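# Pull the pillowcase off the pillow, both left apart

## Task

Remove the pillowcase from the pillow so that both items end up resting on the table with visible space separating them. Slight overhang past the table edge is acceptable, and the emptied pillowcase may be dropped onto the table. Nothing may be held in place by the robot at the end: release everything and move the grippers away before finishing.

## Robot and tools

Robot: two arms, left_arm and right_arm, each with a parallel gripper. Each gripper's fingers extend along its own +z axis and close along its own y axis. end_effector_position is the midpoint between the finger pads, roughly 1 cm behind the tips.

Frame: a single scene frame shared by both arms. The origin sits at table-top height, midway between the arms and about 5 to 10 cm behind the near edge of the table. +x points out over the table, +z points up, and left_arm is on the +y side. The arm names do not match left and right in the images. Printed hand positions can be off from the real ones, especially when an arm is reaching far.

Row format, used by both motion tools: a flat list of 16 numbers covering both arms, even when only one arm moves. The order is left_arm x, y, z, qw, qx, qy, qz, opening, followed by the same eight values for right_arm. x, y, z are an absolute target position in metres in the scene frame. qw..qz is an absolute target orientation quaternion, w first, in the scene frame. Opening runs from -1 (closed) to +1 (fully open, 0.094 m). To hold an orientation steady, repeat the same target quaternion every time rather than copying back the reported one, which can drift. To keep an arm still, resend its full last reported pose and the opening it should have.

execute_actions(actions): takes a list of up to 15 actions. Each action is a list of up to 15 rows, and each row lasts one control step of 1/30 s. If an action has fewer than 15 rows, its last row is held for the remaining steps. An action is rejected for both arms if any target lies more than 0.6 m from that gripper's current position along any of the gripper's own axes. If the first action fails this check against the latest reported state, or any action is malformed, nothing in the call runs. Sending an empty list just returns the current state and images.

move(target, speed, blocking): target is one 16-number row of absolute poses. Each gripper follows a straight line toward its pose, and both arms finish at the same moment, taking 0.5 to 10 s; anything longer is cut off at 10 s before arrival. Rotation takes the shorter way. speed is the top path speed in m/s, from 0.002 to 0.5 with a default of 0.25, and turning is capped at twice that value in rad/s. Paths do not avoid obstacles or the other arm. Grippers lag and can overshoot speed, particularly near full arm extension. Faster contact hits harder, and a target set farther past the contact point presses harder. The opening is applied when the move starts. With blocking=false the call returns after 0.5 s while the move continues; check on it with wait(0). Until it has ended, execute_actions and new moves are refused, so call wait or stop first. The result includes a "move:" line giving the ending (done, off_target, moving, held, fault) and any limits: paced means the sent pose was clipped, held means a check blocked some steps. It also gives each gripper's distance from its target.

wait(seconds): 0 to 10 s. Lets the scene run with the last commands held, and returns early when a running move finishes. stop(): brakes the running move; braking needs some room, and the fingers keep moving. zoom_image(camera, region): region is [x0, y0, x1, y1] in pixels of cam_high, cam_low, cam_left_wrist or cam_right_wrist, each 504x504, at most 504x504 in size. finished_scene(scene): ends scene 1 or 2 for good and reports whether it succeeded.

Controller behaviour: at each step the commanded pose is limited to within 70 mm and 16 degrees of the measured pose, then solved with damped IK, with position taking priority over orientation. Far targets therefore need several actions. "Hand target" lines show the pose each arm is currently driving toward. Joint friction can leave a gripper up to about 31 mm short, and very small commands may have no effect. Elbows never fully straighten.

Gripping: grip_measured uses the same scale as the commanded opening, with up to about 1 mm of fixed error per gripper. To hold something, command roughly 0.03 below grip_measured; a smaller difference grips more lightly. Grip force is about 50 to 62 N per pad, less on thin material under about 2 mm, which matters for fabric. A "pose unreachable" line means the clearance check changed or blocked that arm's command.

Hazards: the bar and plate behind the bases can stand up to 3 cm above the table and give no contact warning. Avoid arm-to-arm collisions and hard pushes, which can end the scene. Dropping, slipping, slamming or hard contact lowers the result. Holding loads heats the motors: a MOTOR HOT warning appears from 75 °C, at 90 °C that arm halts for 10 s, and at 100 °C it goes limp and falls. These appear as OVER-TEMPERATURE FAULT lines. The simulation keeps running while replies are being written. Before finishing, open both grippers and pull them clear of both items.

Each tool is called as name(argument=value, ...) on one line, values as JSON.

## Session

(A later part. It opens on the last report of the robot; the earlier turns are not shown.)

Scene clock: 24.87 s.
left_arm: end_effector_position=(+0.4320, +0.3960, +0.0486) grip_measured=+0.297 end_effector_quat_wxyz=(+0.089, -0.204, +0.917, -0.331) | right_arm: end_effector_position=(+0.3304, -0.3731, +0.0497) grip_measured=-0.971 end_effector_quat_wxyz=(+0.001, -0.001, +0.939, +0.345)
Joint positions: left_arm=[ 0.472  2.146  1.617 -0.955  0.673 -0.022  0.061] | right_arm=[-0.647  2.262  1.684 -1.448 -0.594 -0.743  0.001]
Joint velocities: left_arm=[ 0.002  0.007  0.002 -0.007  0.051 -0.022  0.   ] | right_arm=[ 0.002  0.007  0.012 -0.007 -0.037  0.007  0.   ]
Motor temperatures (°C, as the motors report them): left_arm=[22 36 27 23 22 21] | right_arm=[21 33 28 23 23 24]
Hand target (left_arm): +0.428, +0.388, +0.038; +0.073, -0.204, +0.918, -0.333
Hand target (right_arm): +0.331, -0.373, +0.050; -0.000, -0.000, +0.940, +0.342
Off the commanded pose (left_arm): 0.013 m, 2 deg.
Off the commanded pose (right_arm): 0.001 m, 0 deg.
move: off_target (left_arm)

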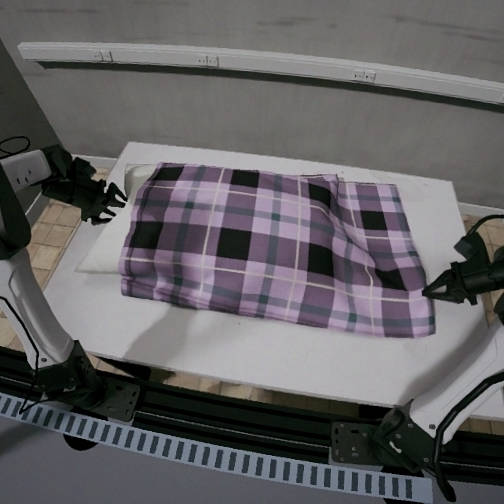

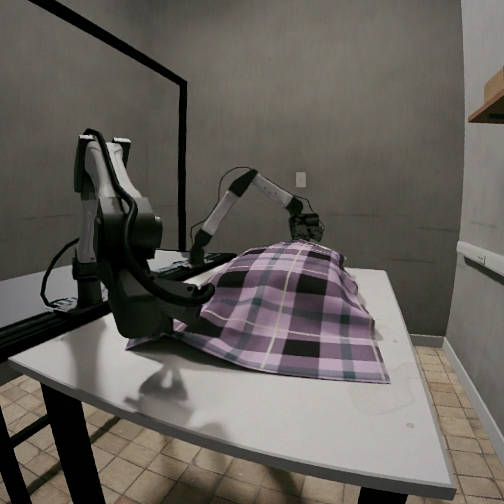

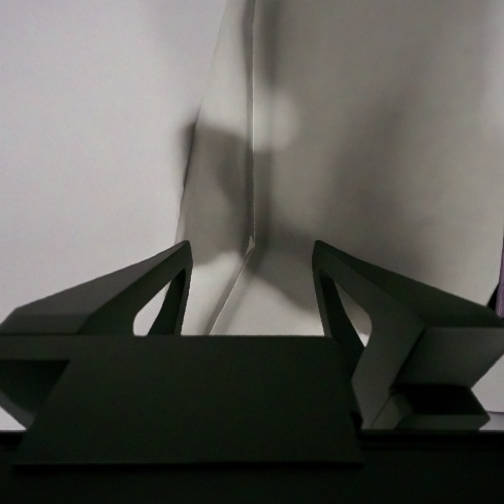

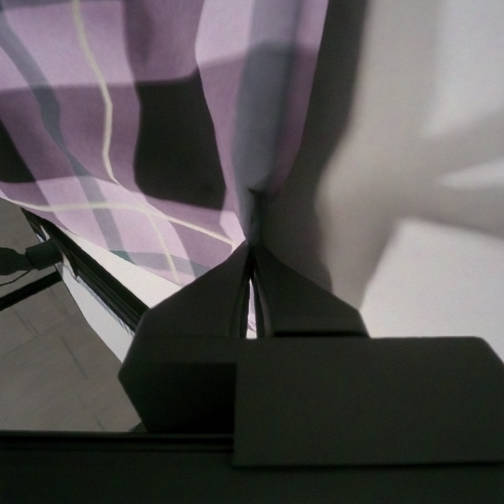

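move(target=[0.44,0.372,0.022,0.074,-0.204,0.917,-0.334,0.3,0.331,-0.373,0.05,0,0,0.94,0.342,-1], speed=0.04)

Scene clock: 26.27 s.
left_arm: end_effector_position=(+0.4444, +0.3819, +0.0339) grip_measured=+0.297 end_effector_quat_wxyz=(+0.092, -0.203, +0.917, -0.330) | right_arm: end_effector_position=(+0.3304, -0.3731, +0.0497) grip_measured=-0.971 end_effector_quat_wxyz=(+0.001, -0.001, +0.939, +0.345)
Joint positions: left_arm=[ 0.429  2.173  1.597 -0.866  0.668 -0.078  0.061] | right_arm=[-0.647  2.262  1.684 -1.448 -0.594 -0.743  0.001]
Joint velocities: left_arm=[-0.017  0.002  0.002  0.095  0.051 -0.037  0.001] | right_arm=[-0.007 -0.007  0.007  0.037  0.022  0.037  0.   ]
Motor temperatures (°C, as the motors report them): left_arm=[22 36 27 23 22 21] | right_arm=[21 33 28 23 23 24]
Hand target (left_arm): +0.439, +0.372, +0.022; +0.074, -0.204, +0.918, -0.333
Hand target (right_arm): +0.331, -0.373, +0.050; -0.000, -0.000, +0.940, +0.342
Off the commanded pose (left_arm): 0.016 m, 2 deg.
Off the commanded pose (right_arm): 0.001 m, 0 deg.
move: off_target (left_arm)

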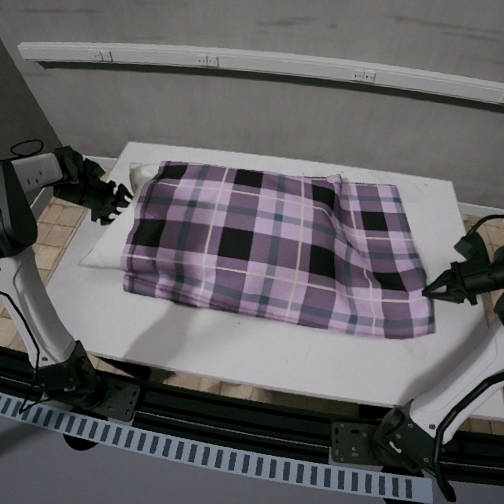

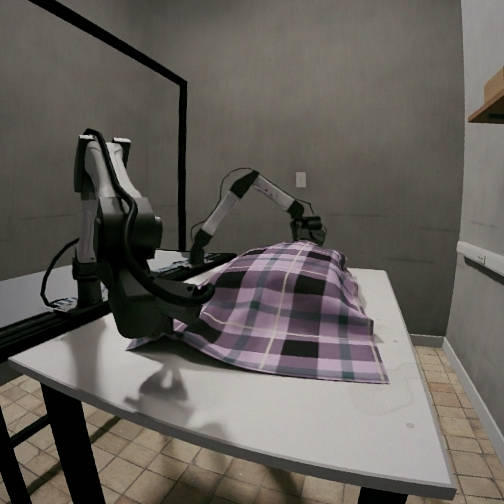

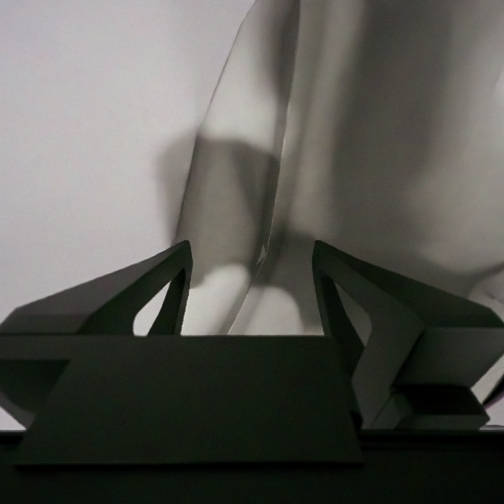

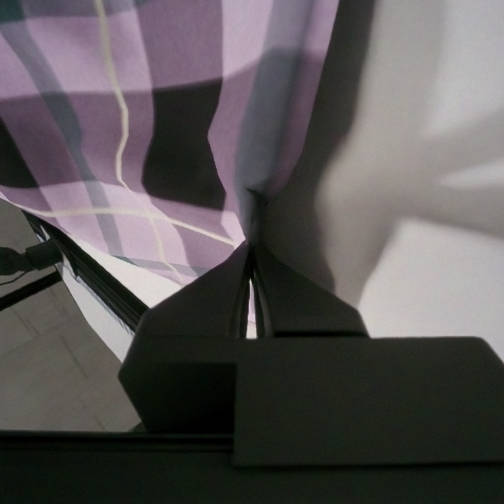

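move(target=[0.44,0.372,0.022,0.074,-0.204,0.917,-0.334,-1,0.331,-0.373,0.050,0,0,0.94,0.342,-1], speed=0.05)

Scene clock: 27.93 s.
left_arm: end_effector_position=(+0.4448, +0.3820, +0.0340) grip_measured=-0.977 end_effector_quat_wxyz=(+0.093, -0.204, +0.917, -0.330) | right_arm: end_effector_position=(+0.3304, -0.3731, +0.0497) grip_measured=-0.971 end_effector_quat_wxyz=(+0.001, -0.001, +0.939, +0.345)
Joint positions: left_arm=[ 0.429  2.173  1.597 -0.864  0.668 -0.08   0.001] | right_arm=[-0.647  2.262  1.684 -1.448 -0.594 -0.743  0.001]
Joint velocities: left_arm=[-0.002 -0.017  0.002  0.007 -0.022  0.022 -0.   ] | right_arm=[-0.002 -0.002  0.012 -0.007 -0.022  0.037 -0.001]
Motor temperatures (°C, as the motors report them): left_arm=[22 36 27 23 22 21] | right_arm=[21 34 28 23 23 24]
Hand target (left_arm): +0.439, +0.372, +0.022; +0.074, -0.204, +0.917, -0.334
Hand target (right_arm): +0.331, -0.373, +0.050; -0.000, -0.000, +0.940, +0.342
Off the commanded pose (left_arm): 0.016 m, 2 deg.
Off the commanded pose (right_arm): 0.001 m, 0 deg.
move: off_target (left_arm)

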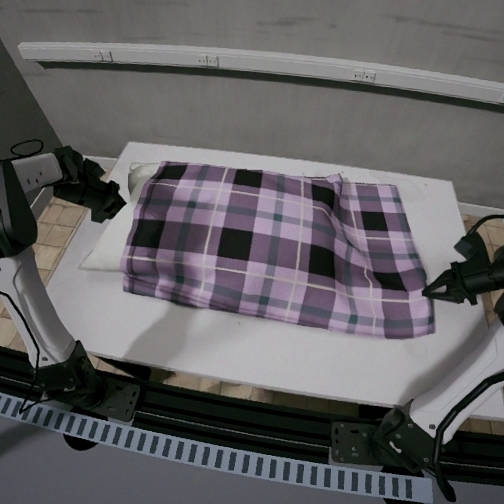

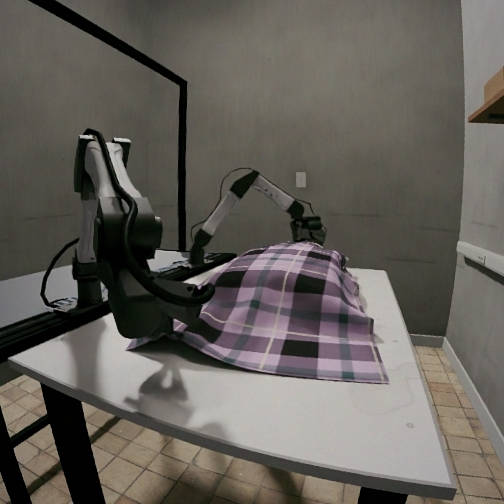

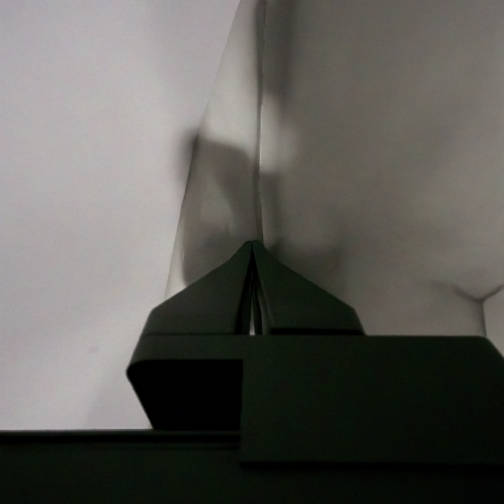

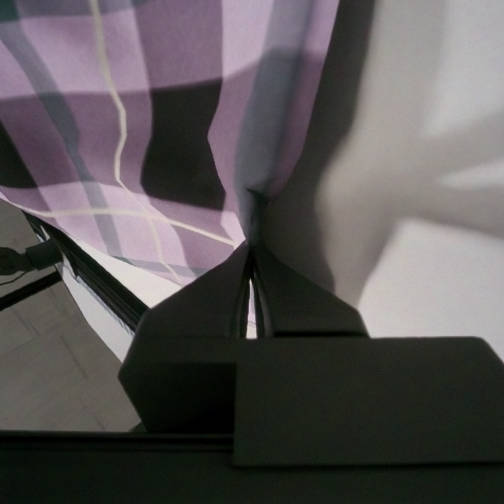

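zoom_image(camera="cam_high", region=[40,120,220,300])

zoom_image(camera="cam_low", region=[230,160,390,290])

Region (40, 120, 220, 300) of cam_high's 504x504 image, scaled by 2.800, with more detail than that image has.

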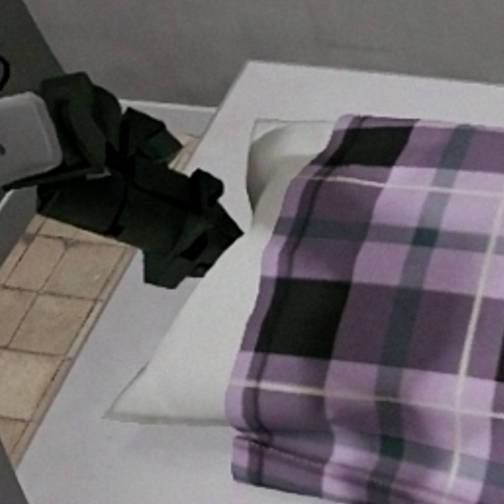

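Region (230, 160, 390, 290) of cam_low's 504x504 image, scaled by 3.150, with more detail than that image has; it fills the top 410 rows of this view, and the rest is white.

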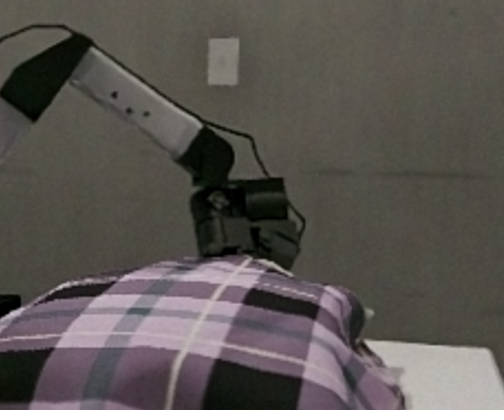

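move(target=[0.445,0.385,0.03,0.074,-0.204,0.917,-0.334,0.2,0.331,-0.373,0.050,0,0,0.94,0.342,-1], speed=0.05)

move(target=[0.45,0.33,0.022,0.074,-0.204,0.917,-0.334,0.2,0.331,-0.373,0.050,0,0,0.94,0.342,-1], speed=0.05)

Scene clock: 30.57 s.
left_arm: end_effector_position=(+0.4438, +0.3854, +0.0305) grip_measured=+0.197 end_effector_quat_wxyz=(+0.078, -0.207, +0.918, -0.330) | right_arm: end_effector_position=(+0.3304, -0.3731, +0.0497) grip_measured=-0.971 end_effector_quat_wxyz=(+0.001, -0.001, +0.939, +0.345)
Joint positions: left_arm=[ 0.436  2.204  1.64  -0.914  0.663 -0.067  0.056] | right_arm=[-0.647  2.262  1.684 -1.448 -0.594 -0.743  0.001]
Joint velocities: left_arm=[ 0.002 -0.012 -0.007 -0.066 -0.066  0.081  0.   ] | right_arm=[ 0.002  0.012  0.022 -0.007  0.007 -0.022  0.001]
Motor temperatures (°C, as the motors report them): left_arm=[22 37 27 23 22 21] | right_arm=[21 35 28 23 23 24]
Hand target (left_arm): +0.445, +0.385, +0.030; +0.074, -0.205, +0.917, -0.334
Hand target (right_arm): +0.331, -0.373, +0.050; -0.000, -0.000, +0.940, +0.342
Off the commanded pose (left_arm): 0.001 m, 1 deg.
Off the commanded pose (right_arm): 0.001 m, 0 deg.
move: done

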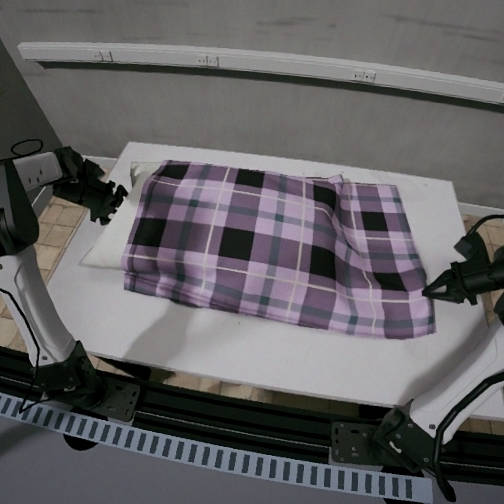

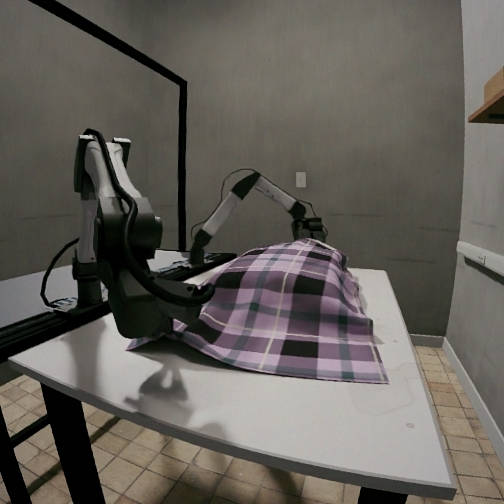

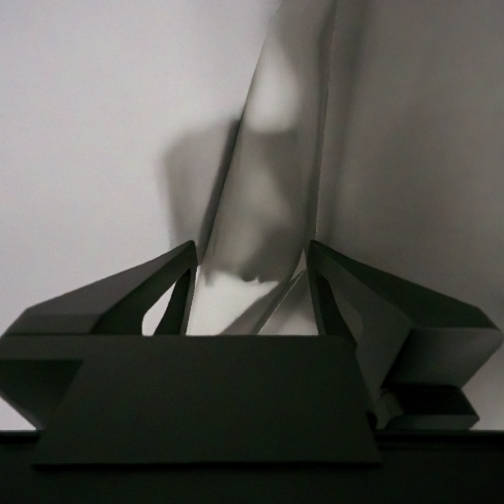

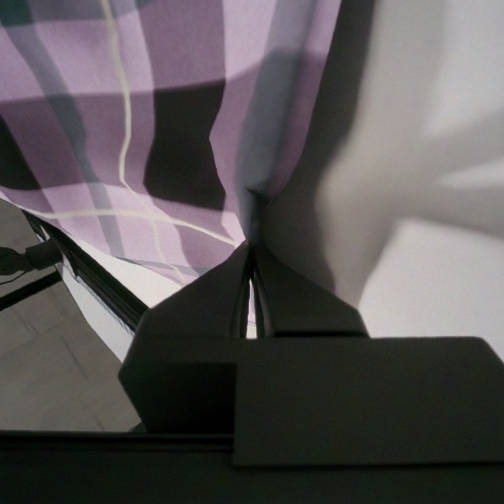

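Scene clock: 32.03 s.
left_arm: end_effector_position=(+0.4540, +0.3389, +0.0213) grip_measured=+0.197 end_effector_quat_wxyz=(+0.079, -0.208, +0.916, -0.333) | right_arm: end_effector_position=(+0.3304, -0.3731, +0.0497) grip_measured=-0.971 end_effector_quat_wxyz=(+0.001, -0.001, +0.939, +0.345)
Joint positions: left_arm=[ 0.326  2.177  1.543 -0.757  0.655 -0.208  0.056] | right_arm=[-0.647  2.262  1.684 -1.448 -0.594 -0.743  0.001]
Joint velocities: left_arm=[-0.012 -0.002  0.007 -0.022  0.022 -0.066  0.   ] | right_arm=[ 0.007 -0.002 -0.007 -0.037 -0.022  0.007 -0.003]
Motor temperatures (°C, as the motors report them): left_arm=[22 37 27 23 22 21] | right_arm=[21 35 28 23 23 24]
Hand target (left_arm): +0.449, +0.330, +0.022; +0.073, -0.204, +0.918, -0.333
Hand target (right_arm): +0.331, -0.373, +0.050; -0.000, -0.000, +0.940, +0.342
Off the commanded pose (left_arm): 0.010 m, 1 deg.
Off the commanded pose (right_arm): 0.001 m, 0 deg.
move: done

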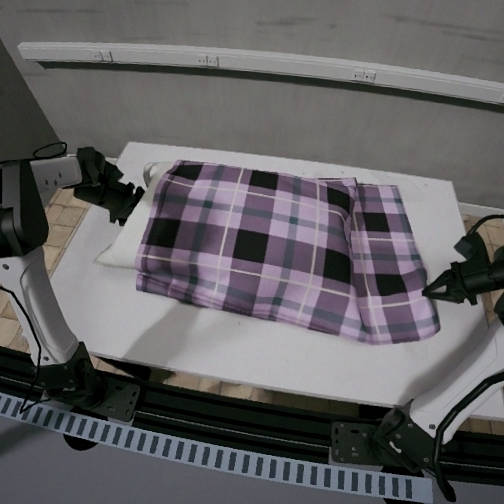

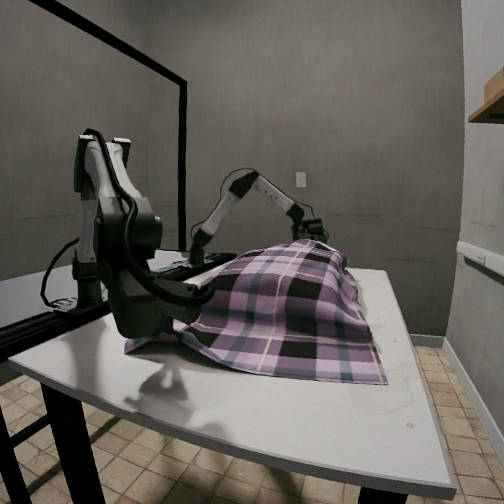

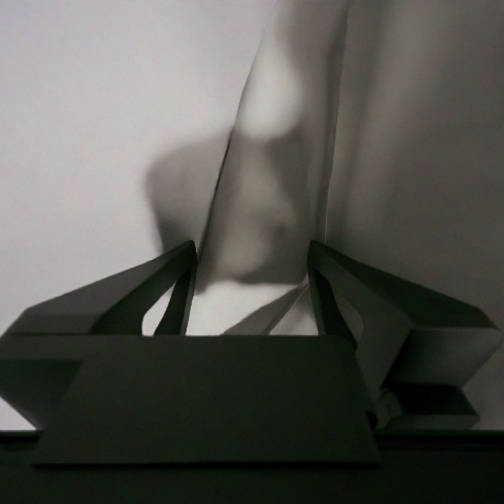

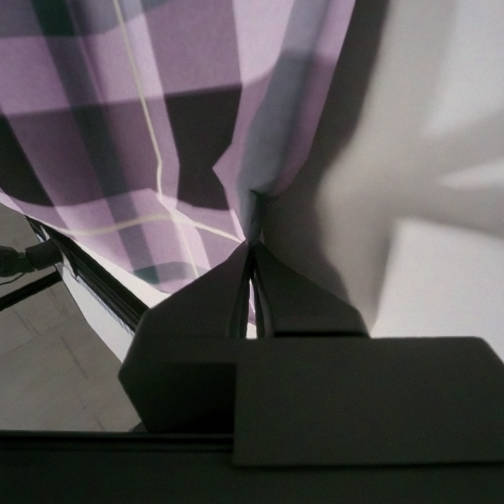

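move(target=[0.40,0.42,0.09,0.074,-0.204,0.917,-0.334,0.2,0.331,-0.373,0.050,0,0,0.94,0.342,-1], speed=0.15)

move(target=[0.29,0.46,0.09,0.108,-0.188,0.846,-0.488,0.2,0.331,-0.373,0.050,0,0,0.94,0.342,-1], speed=0.12)

Scene clock: 34.70 s.
left_arm: end_effector_position=(+0.3989, +0.4215, +0.0785) grip_measured=+0.197 end_effector_quat_wxyz=(+0.063, -0.214, +0.916, -0.334) | right_arm: end_effector_position=(+0.3304, -0.3731, +0.0497) grip_measured=-0.971 end_effector_quat_wxyz=(+0.001, -0.001, +0.939, +0.345)
Joint positions: left_arm=[ 0.561  2.104  1.679 -1.181  0.669  0.088  0.056] | right_arm=[-0.647  2.262  1.684 -1.448 -0.594 -0.743  0.001]
Joint velocities: left_arm=[-0.007 -0.012  0.017 -0.066  0.007 -0.022 -0.001] | right_arm=[ 0.017 -0.002 -0.007  0.007  0.051 -0.051 -0.   ]
Motor temperatures (°C, as the motors report them): left_arm=[22 38 28 23 22 21] | right_arm=[21 36 28 23 23 24]
Hand target (left_arm): +0.403, +0.421, +0.091; +0.076, -0.204, +0.916, -0.336
Hand target (right_arm): +0.331, -0.373, +0.050; -0.000, -0.000, +0.940, +0.342
Off the commanded pose (left_arm): 0.012 m, 2 deg.
Off the commanded pose (right_arm): 0.001 m, 0 deg.
move: off_target (left_arm)

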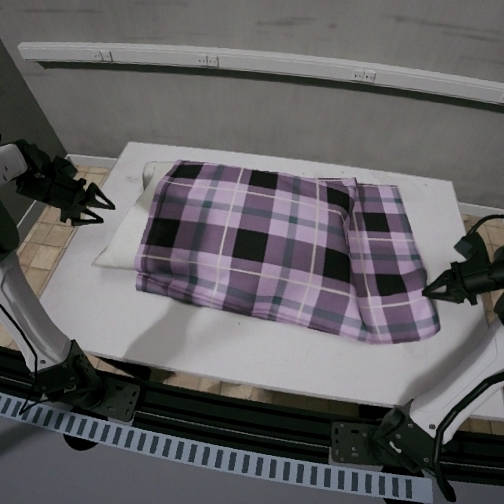

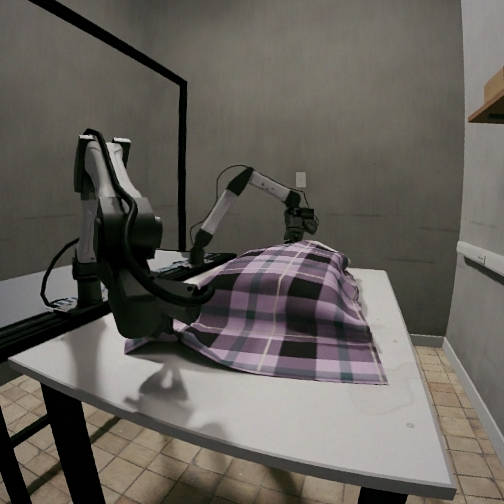

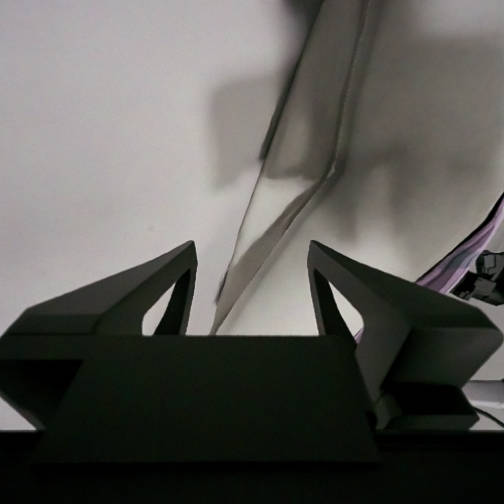

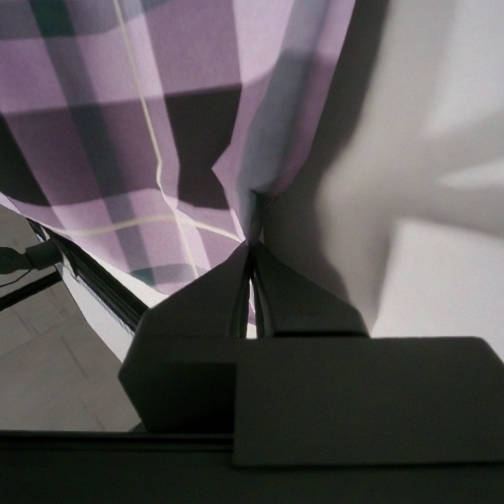

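Scene clock: 36.73 s.
left_arm: end_effector_position=(+0.2944, +0.4660, +0.0939) grip_measured=+0.197 end_effector_quat_wxyz=(+0.117, -0.182, +0.852, -0.476) | right_arm: end_effector_position=(+0.3304, -0.3731, +0.0497) grip_measured=-0.971 end_effector_quat_wxyz=(+0.001, -0.001, +0.939, +0.345)
Joint positions: left_arm=[ 0.931  2.112  1.53  -1.542  0.884  0.759  0.056] | right_arm=[-0.647  2.262  1.684 -1.448 -0.594 -0.743  0.001]
Joint velocities: left_arm=[-0.002 -0.002  0.002 -0.037 -0.007  0.037  0.001] | right_arm=[ 0.002 -0.017 -0.002 -0.007 -0.066 -0.007 -0.002]
Motor temperatures (°C, as the motors report them): left_arm=[22 38 28 23 22 21] | right_arm=[21 36 28 23 23 24]
Hand target (left_arm): +0.291, +0.461, +0.092; +0.108, -0.188, +0.844, -0.490
Hand target (right_arm): +0.331, -0.373, +0.050; -0.000, -0.000, +0.940, +0.342
Off the commanded pose (left_arm): 0.008 m, 2 deg.
Off the commanded pose (right_arm): 0.001 m, 0 deg.
joint sent to its limit (left arm) — the command would take joint 4 (wrist pitch) past its lower limit, so that joint was sent only as far as its limit.
move: done

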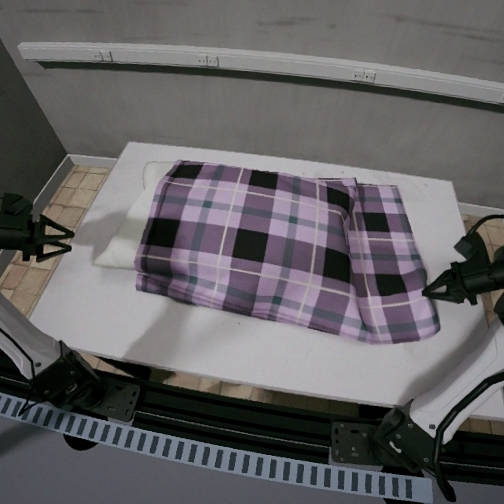

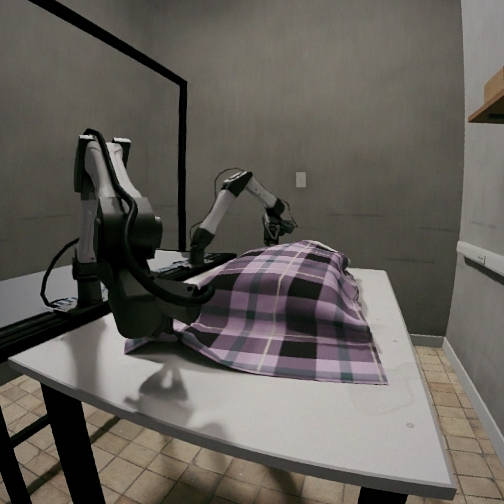

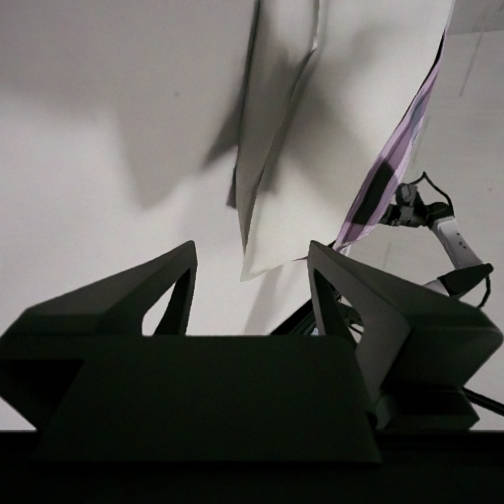

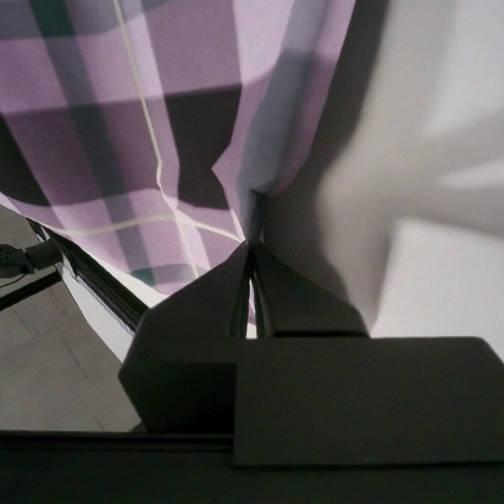

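move(target=[0.275,0.435,0.062,0.108,-0.188,0.846,-0.488,0.2,0.331,-0.373,0.050,0,0,0.94,0.342,-1], speed=0.08)

Scene clock: 38.10 s.
left_arm: end_effector_position=(+0.2740, +0.4403, +0.0579) grip_measured=+0.197 end_effector_quat_wxyz=(+0.105, -0.191, +0.846, -0.487) | right_arm: end_effector_position=(+0.3304, -0.3731, +0.0497) grip_measured=-0.971 end_effector_quat_wxyz=(+0.001, -0.001, +0.939, +0.345)
Joint positions: left_arm=[ 0.931  2.092  1.315 -1.385  0.887  0.757  0.056] | right_arm=[-0.647  2.262  1.684 -1.448 -0.594 -0.743  0.001]
Joint velocities: left_arm=[ 0.017  0.012 -0.017  0.051  0.007 -0.022  0.001] | right_arm=[ 0.002 -0.007 -0.012  0.051 -0.022  0.037  0.   ]
Motor temperatures (°C, as the motors report them): left_arm=[22 39 28 23 22 21] | right_arm=[21 37 28 23 23 24]
Hand target (left_arm): +0.274, +0.434, +0.063; +0.108, -0.188, +0.846, -0.488
Hand target (right_arm): +0.331, -0.373, +0.050; -0.000, -0.000, +0.940, +0.342
Off the commanded pose (left_arm): 0.007 m, 0 deg.
Off the commanded pose (right_arm): 0.001 m, 0 deg.
move: done

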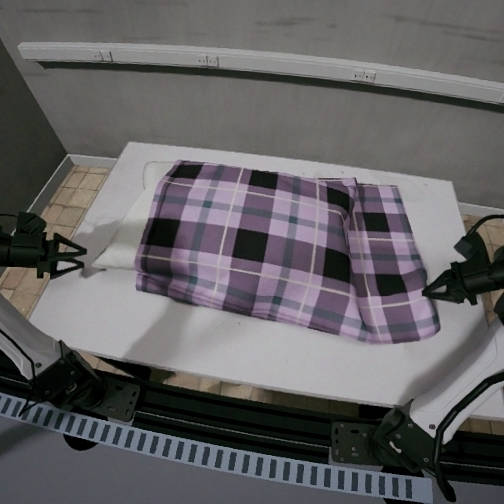

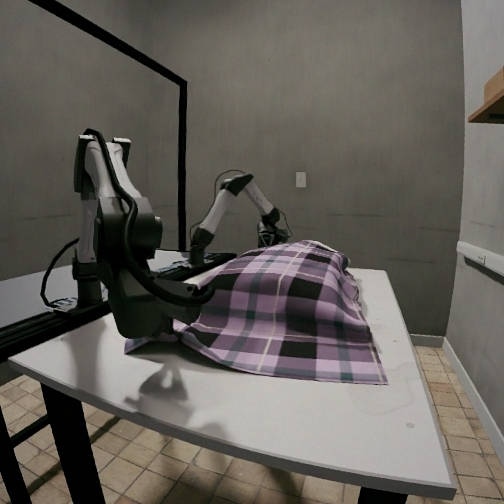

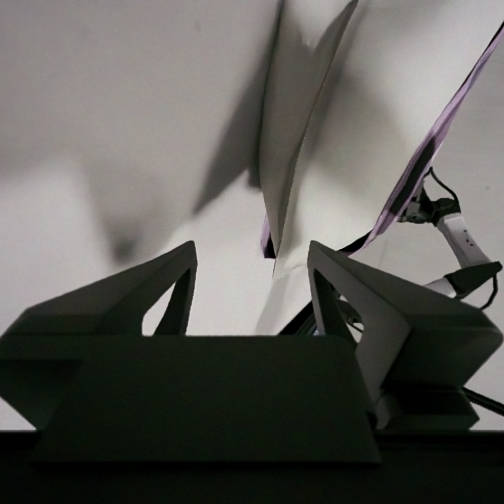

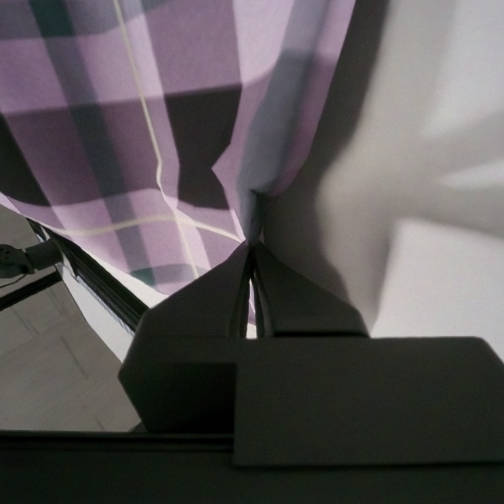

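move(target=[0.28,0.405,0.07,0.108,-0.188,0.846,-0.488,0.2,0.331,-0.373,0.050,0,0,0.94,0.342,-1], speed=0.05)

Scene clock: 39.47 s.
left_arm: end_effector_position=(+0.2811, +0.4108, +0.0665) grip_measured=+0.197 end_effector_quat_wxyz=(+0.106, -0.187, +0.848, -0.485) | right_arm: end_effector_position=(+0.3304, -0.3731, +0.0497) grip_measured=-0.971 end_effector_quat_wxyz=(+0.001, -0.001, +0.939, +0.345)
Joint positions: left_arm=[ 0.851  1.993  1.215 -1.295  0.924  0.653  0.056] | right_arm=[-0.647  2.262  1.684 -1.448 -0.594 -0.743  0.001]
Joint velocities: left_arm=[-0.017 -0.017 -0.002 -0.007 -0.022  0.022  0.   ] | right_arm=[-0.012  0.002 -0.002  0.037 -0.051 -0.022  0.   ]
Motor temperatures (°C, as the motors report them): left_arm=[22 39 28 23 22 21] | right_arm=[21 37 28 23 23 24]
Hand target (left_arm): +0.280, +0.405, +0.070; +0.107, -0.188, +0.846, -0.488
Hand target (right_arm): +0.331, -0.373, +0.050; -0.000, -0.000, +0.940, +0.342
Off the commanded pose (left_arm): 0.007 m, 1 deg.
Off the commanded pose (right_arm): 0.001 m, 0 deg.
move: done

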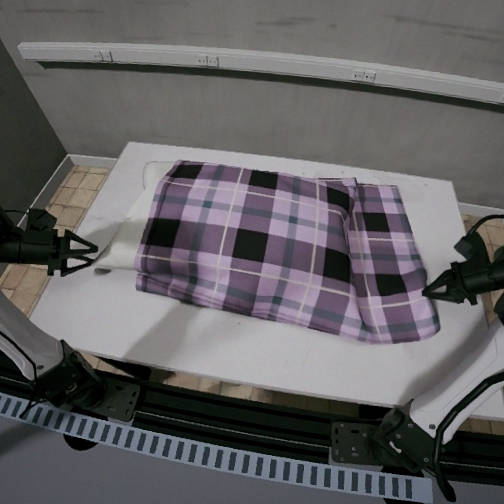

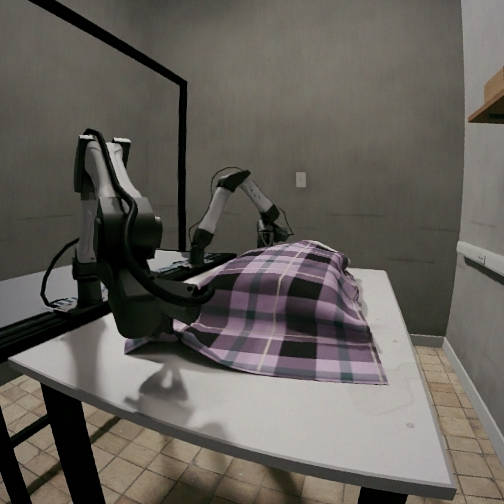

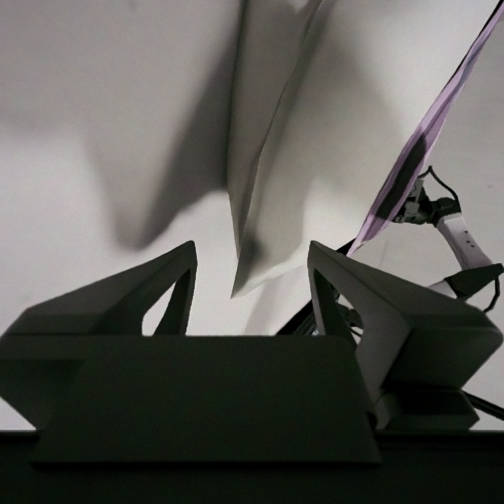

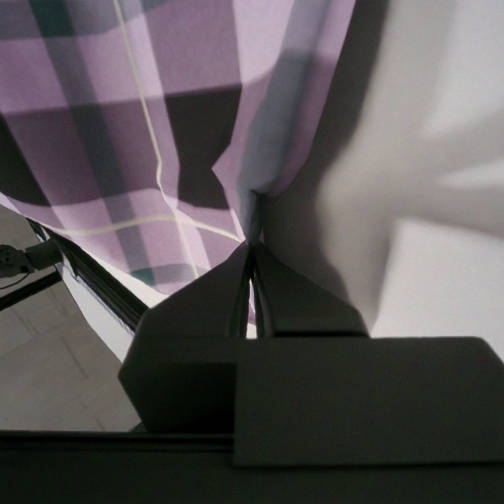

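move(target=[0.285,0.375,0.055,0.108,-0.188,0.846,-0.488,0.2,0.331,-0.373,0.050,0,0,0.94,0.342,-1], speed=0.04)

Scene clock: 40.90 s.
left_arm: end_effector_position=(+0.2861, +0.3808, +0.0519) grip_measured=+0.197 end_effector_quat_wxyz=(+0.106, -0.189, +0.847, -0.485) | right_arm: end_effector_position=(+0.3304, -0.3731, +0.0497) grip_measured=-0.971 end_effector_quat_wxyz=(+0.001, -0.001, +0.939, +0.345)
Joint positions: left_arm=[ 0.769  1.942  1.081 -1.106  0.961  0.52   0.056] | right_arm=[-0.647  2.262  1.684 -1.448 -0.594 -0.743  0.001]
Joint velocities: left_arm=[-0.002 -0.007 -0.002  0.051  0.022 -0.066  0.   ] | right_arm=[-0.002  0.012 -0.012 -0.037 -0.022  0.022  0.   ]
Motor temperatures (°C, as the motors report them): left_arm=[22 39 27 23 22 21] | right_arm=[21 37 28 23 23 24]
Hand target (left_arm): +0.284, +0.375, +0.055; +0.107, -0.188, +0.846, -0.488
Hand target (right_arm): +0.331, -0.373, +0.050; -0.000, -0.000, +0.940, +0.342
Off the commanded pose (left_arm): 0.007 m, 0 deg.
Off the commanded pose (right_arm): 0.001 m, 0 deg.
move: done

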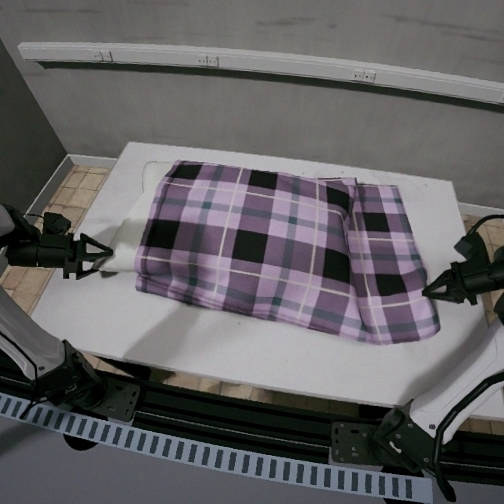

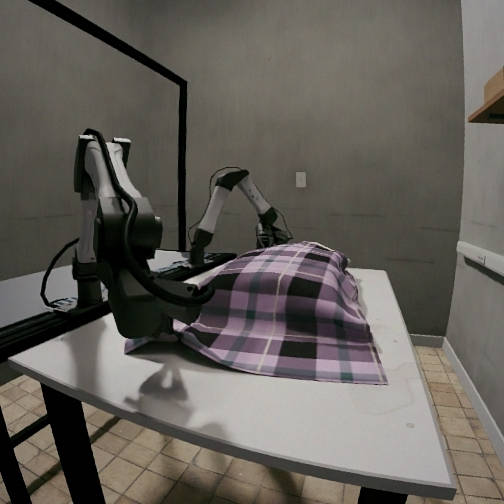

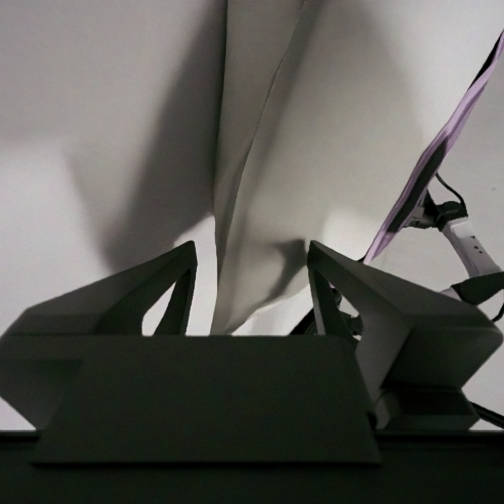

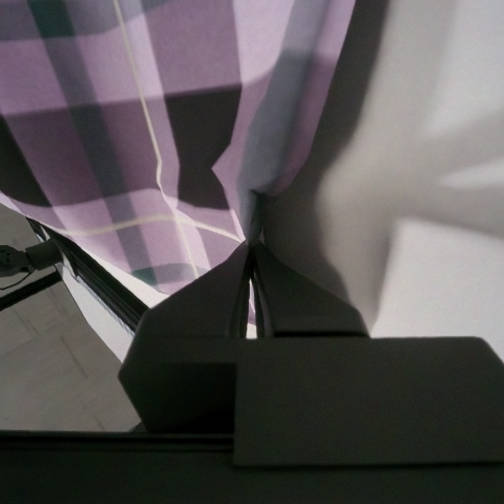

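Corner is between the fingers. Close.

move(target=[0.285,0.375,0.055,0.108,-0.188,0.846,-0.488,-1,0.331,-0.373,0.050,0,0,0.94,0.342,-1], speed=0.04)

Scene clock: 41.73 s.
left_arm: end_effector_position=(+0.2872, +0.3806, +0.0529) grip_measured=-0.946 end_effector_quat_wxyz=(+0.108, -0.191, +0.845, -0.488) | right_arm: end_effector_position=(+0.3304, -0.3731, +0.0497) grip_measured=-0.971 end_effector_quat_wxyz=(+0.001, -0.001, +0.939, +0.345)
Joint positions: left_arm=[ 0.769  1.942  1.081 -1.104  0.97   0.518  0.003] | right_arm=[-0.647  2.262  1.684 -1.448 -0.594 -0.743  0.001]
Joint velocities: left_arm=[ 0.002 -0.007  0.017 -0.022 -0.066 -0.037 -0.001] | right_arm=[ 0.002 -0.007  0.012  0.022 -0.051  0.051 -0.   ]
Motor temperatures (°C, as the motors report them): left_arm=[22 39 27 23 22 21] | right_arm=[21 38 28 23 23 24]
Hand target (left_arm): +0.285, +0.375, +0.055; +0.108, -0.188, +0.846, -0.488
Hand target (right_arm): +0.331, -0.373, +0.050; -0.000, -0.000, +0.940, +0.342
Off the commanded pose (left_arm): 0.006 m, 0 deg.
Off the commanded pose (right_arm): 0.001 m, 0 deg.
move: done

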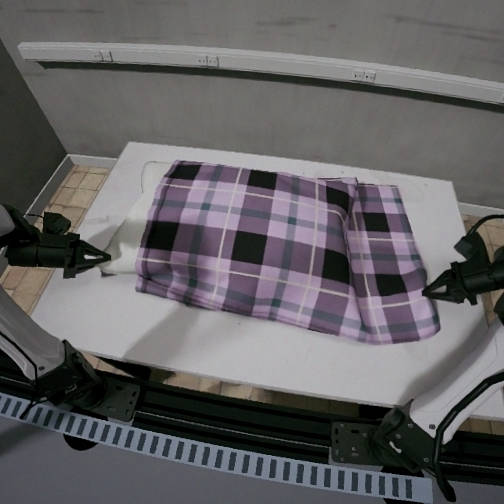

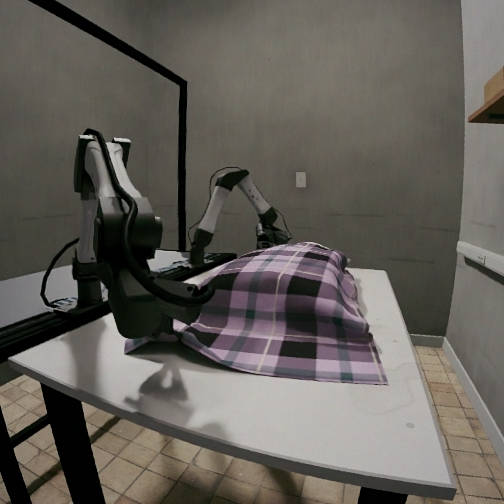

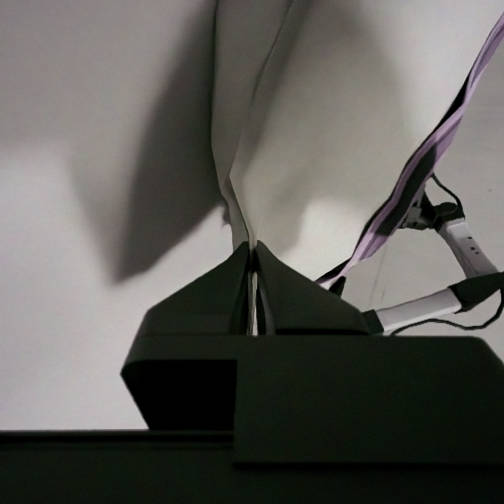

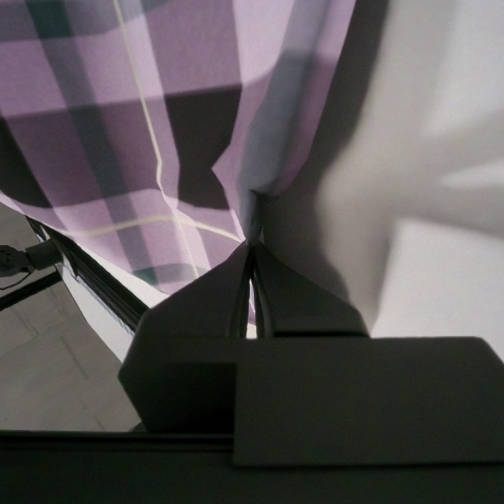

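move(target=[0.30,0.50,0.06,0.108,-0.188,0.846,-0.488,-1,0.331,-0.49,0.10,0,0,0.966,0.259,-1], speed=0.08)

Scene clock: 43.80 s.
left_arm: end_effector_position=(+0.3021, +0.4922, +0.0594) grip_measured=-0.946 end_effector_quat_wxyz=(+0.109, -0.194, +0.843, -0.490) | right_arm: end_effector_position=(+0.3351, -0.4723, +0.0944) grip_measured=-0.971 end_effector_quat_wxyz=(+0.048, +0.013, +0.969, +0.243)
Joint positions: left_arm=[ 0.963  2.29   1.657 -1.559  0.882  0.794  0.003] | right_arm=[-0.801  2.302  2.023 -1.578 -0.452 -0.789  0.001]
Joint velocities: left_arm=[ 0.002  0.022  0.012 -0.007  0.022  0.022 -0.001] | right_arm=[ 0.007 -0.007 -0.007 -0.007  0.022  0.11   0.   ]
Motor temperatures (°C, as the motors report them): left_arm=[22 39 28 23 22 21] | right_arm=[21 38 29 23 23 24]
Hand target (left_arm): +0.302, +0.500, +0.058; +0.114, -0.192, +0.847, -0.483
Hand target (right_arm): +0.330, -0.489, +0.100; +0.050, +0.015, +0.975, +0.216
Off the commanded pose (left_arm): 0.008 m, 1 deg.
Off the commanded pose (right_arm): 0.019 m, 6 deg.
joint sent to its limit (left arm) — the command would take joint 4 (wrist pitch) past its lower limit, so that joint was sent only as far as its limit.
joint sent to its limit (right arm) — the command would take joint 4 (wrist pitch) past its lower limit, so that joint was sent only as far as its limit.
move: off_target (right_arm)

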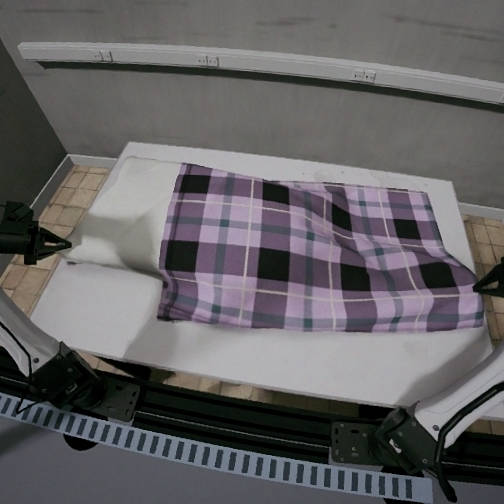

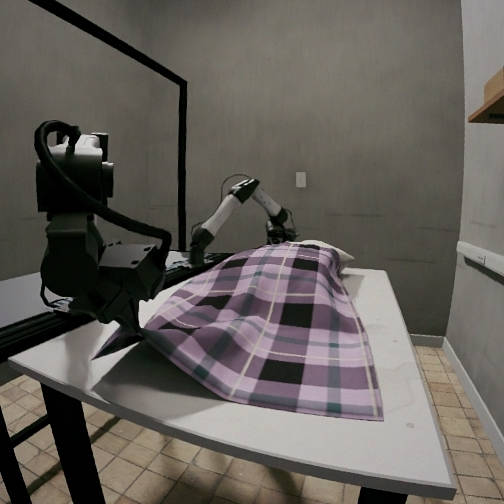

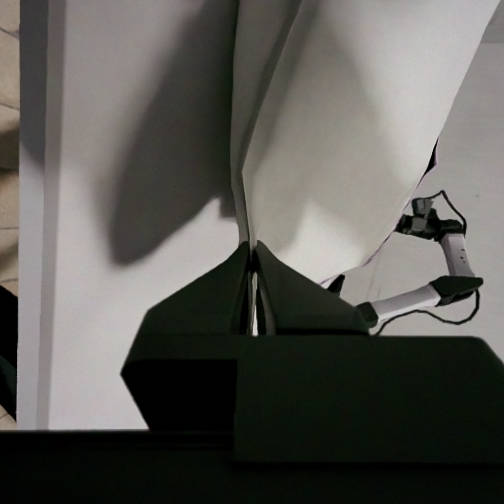

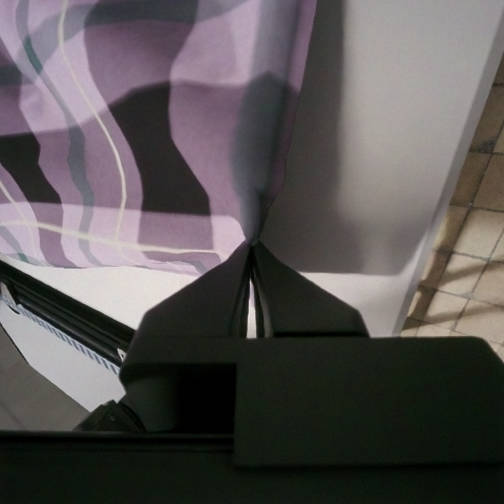

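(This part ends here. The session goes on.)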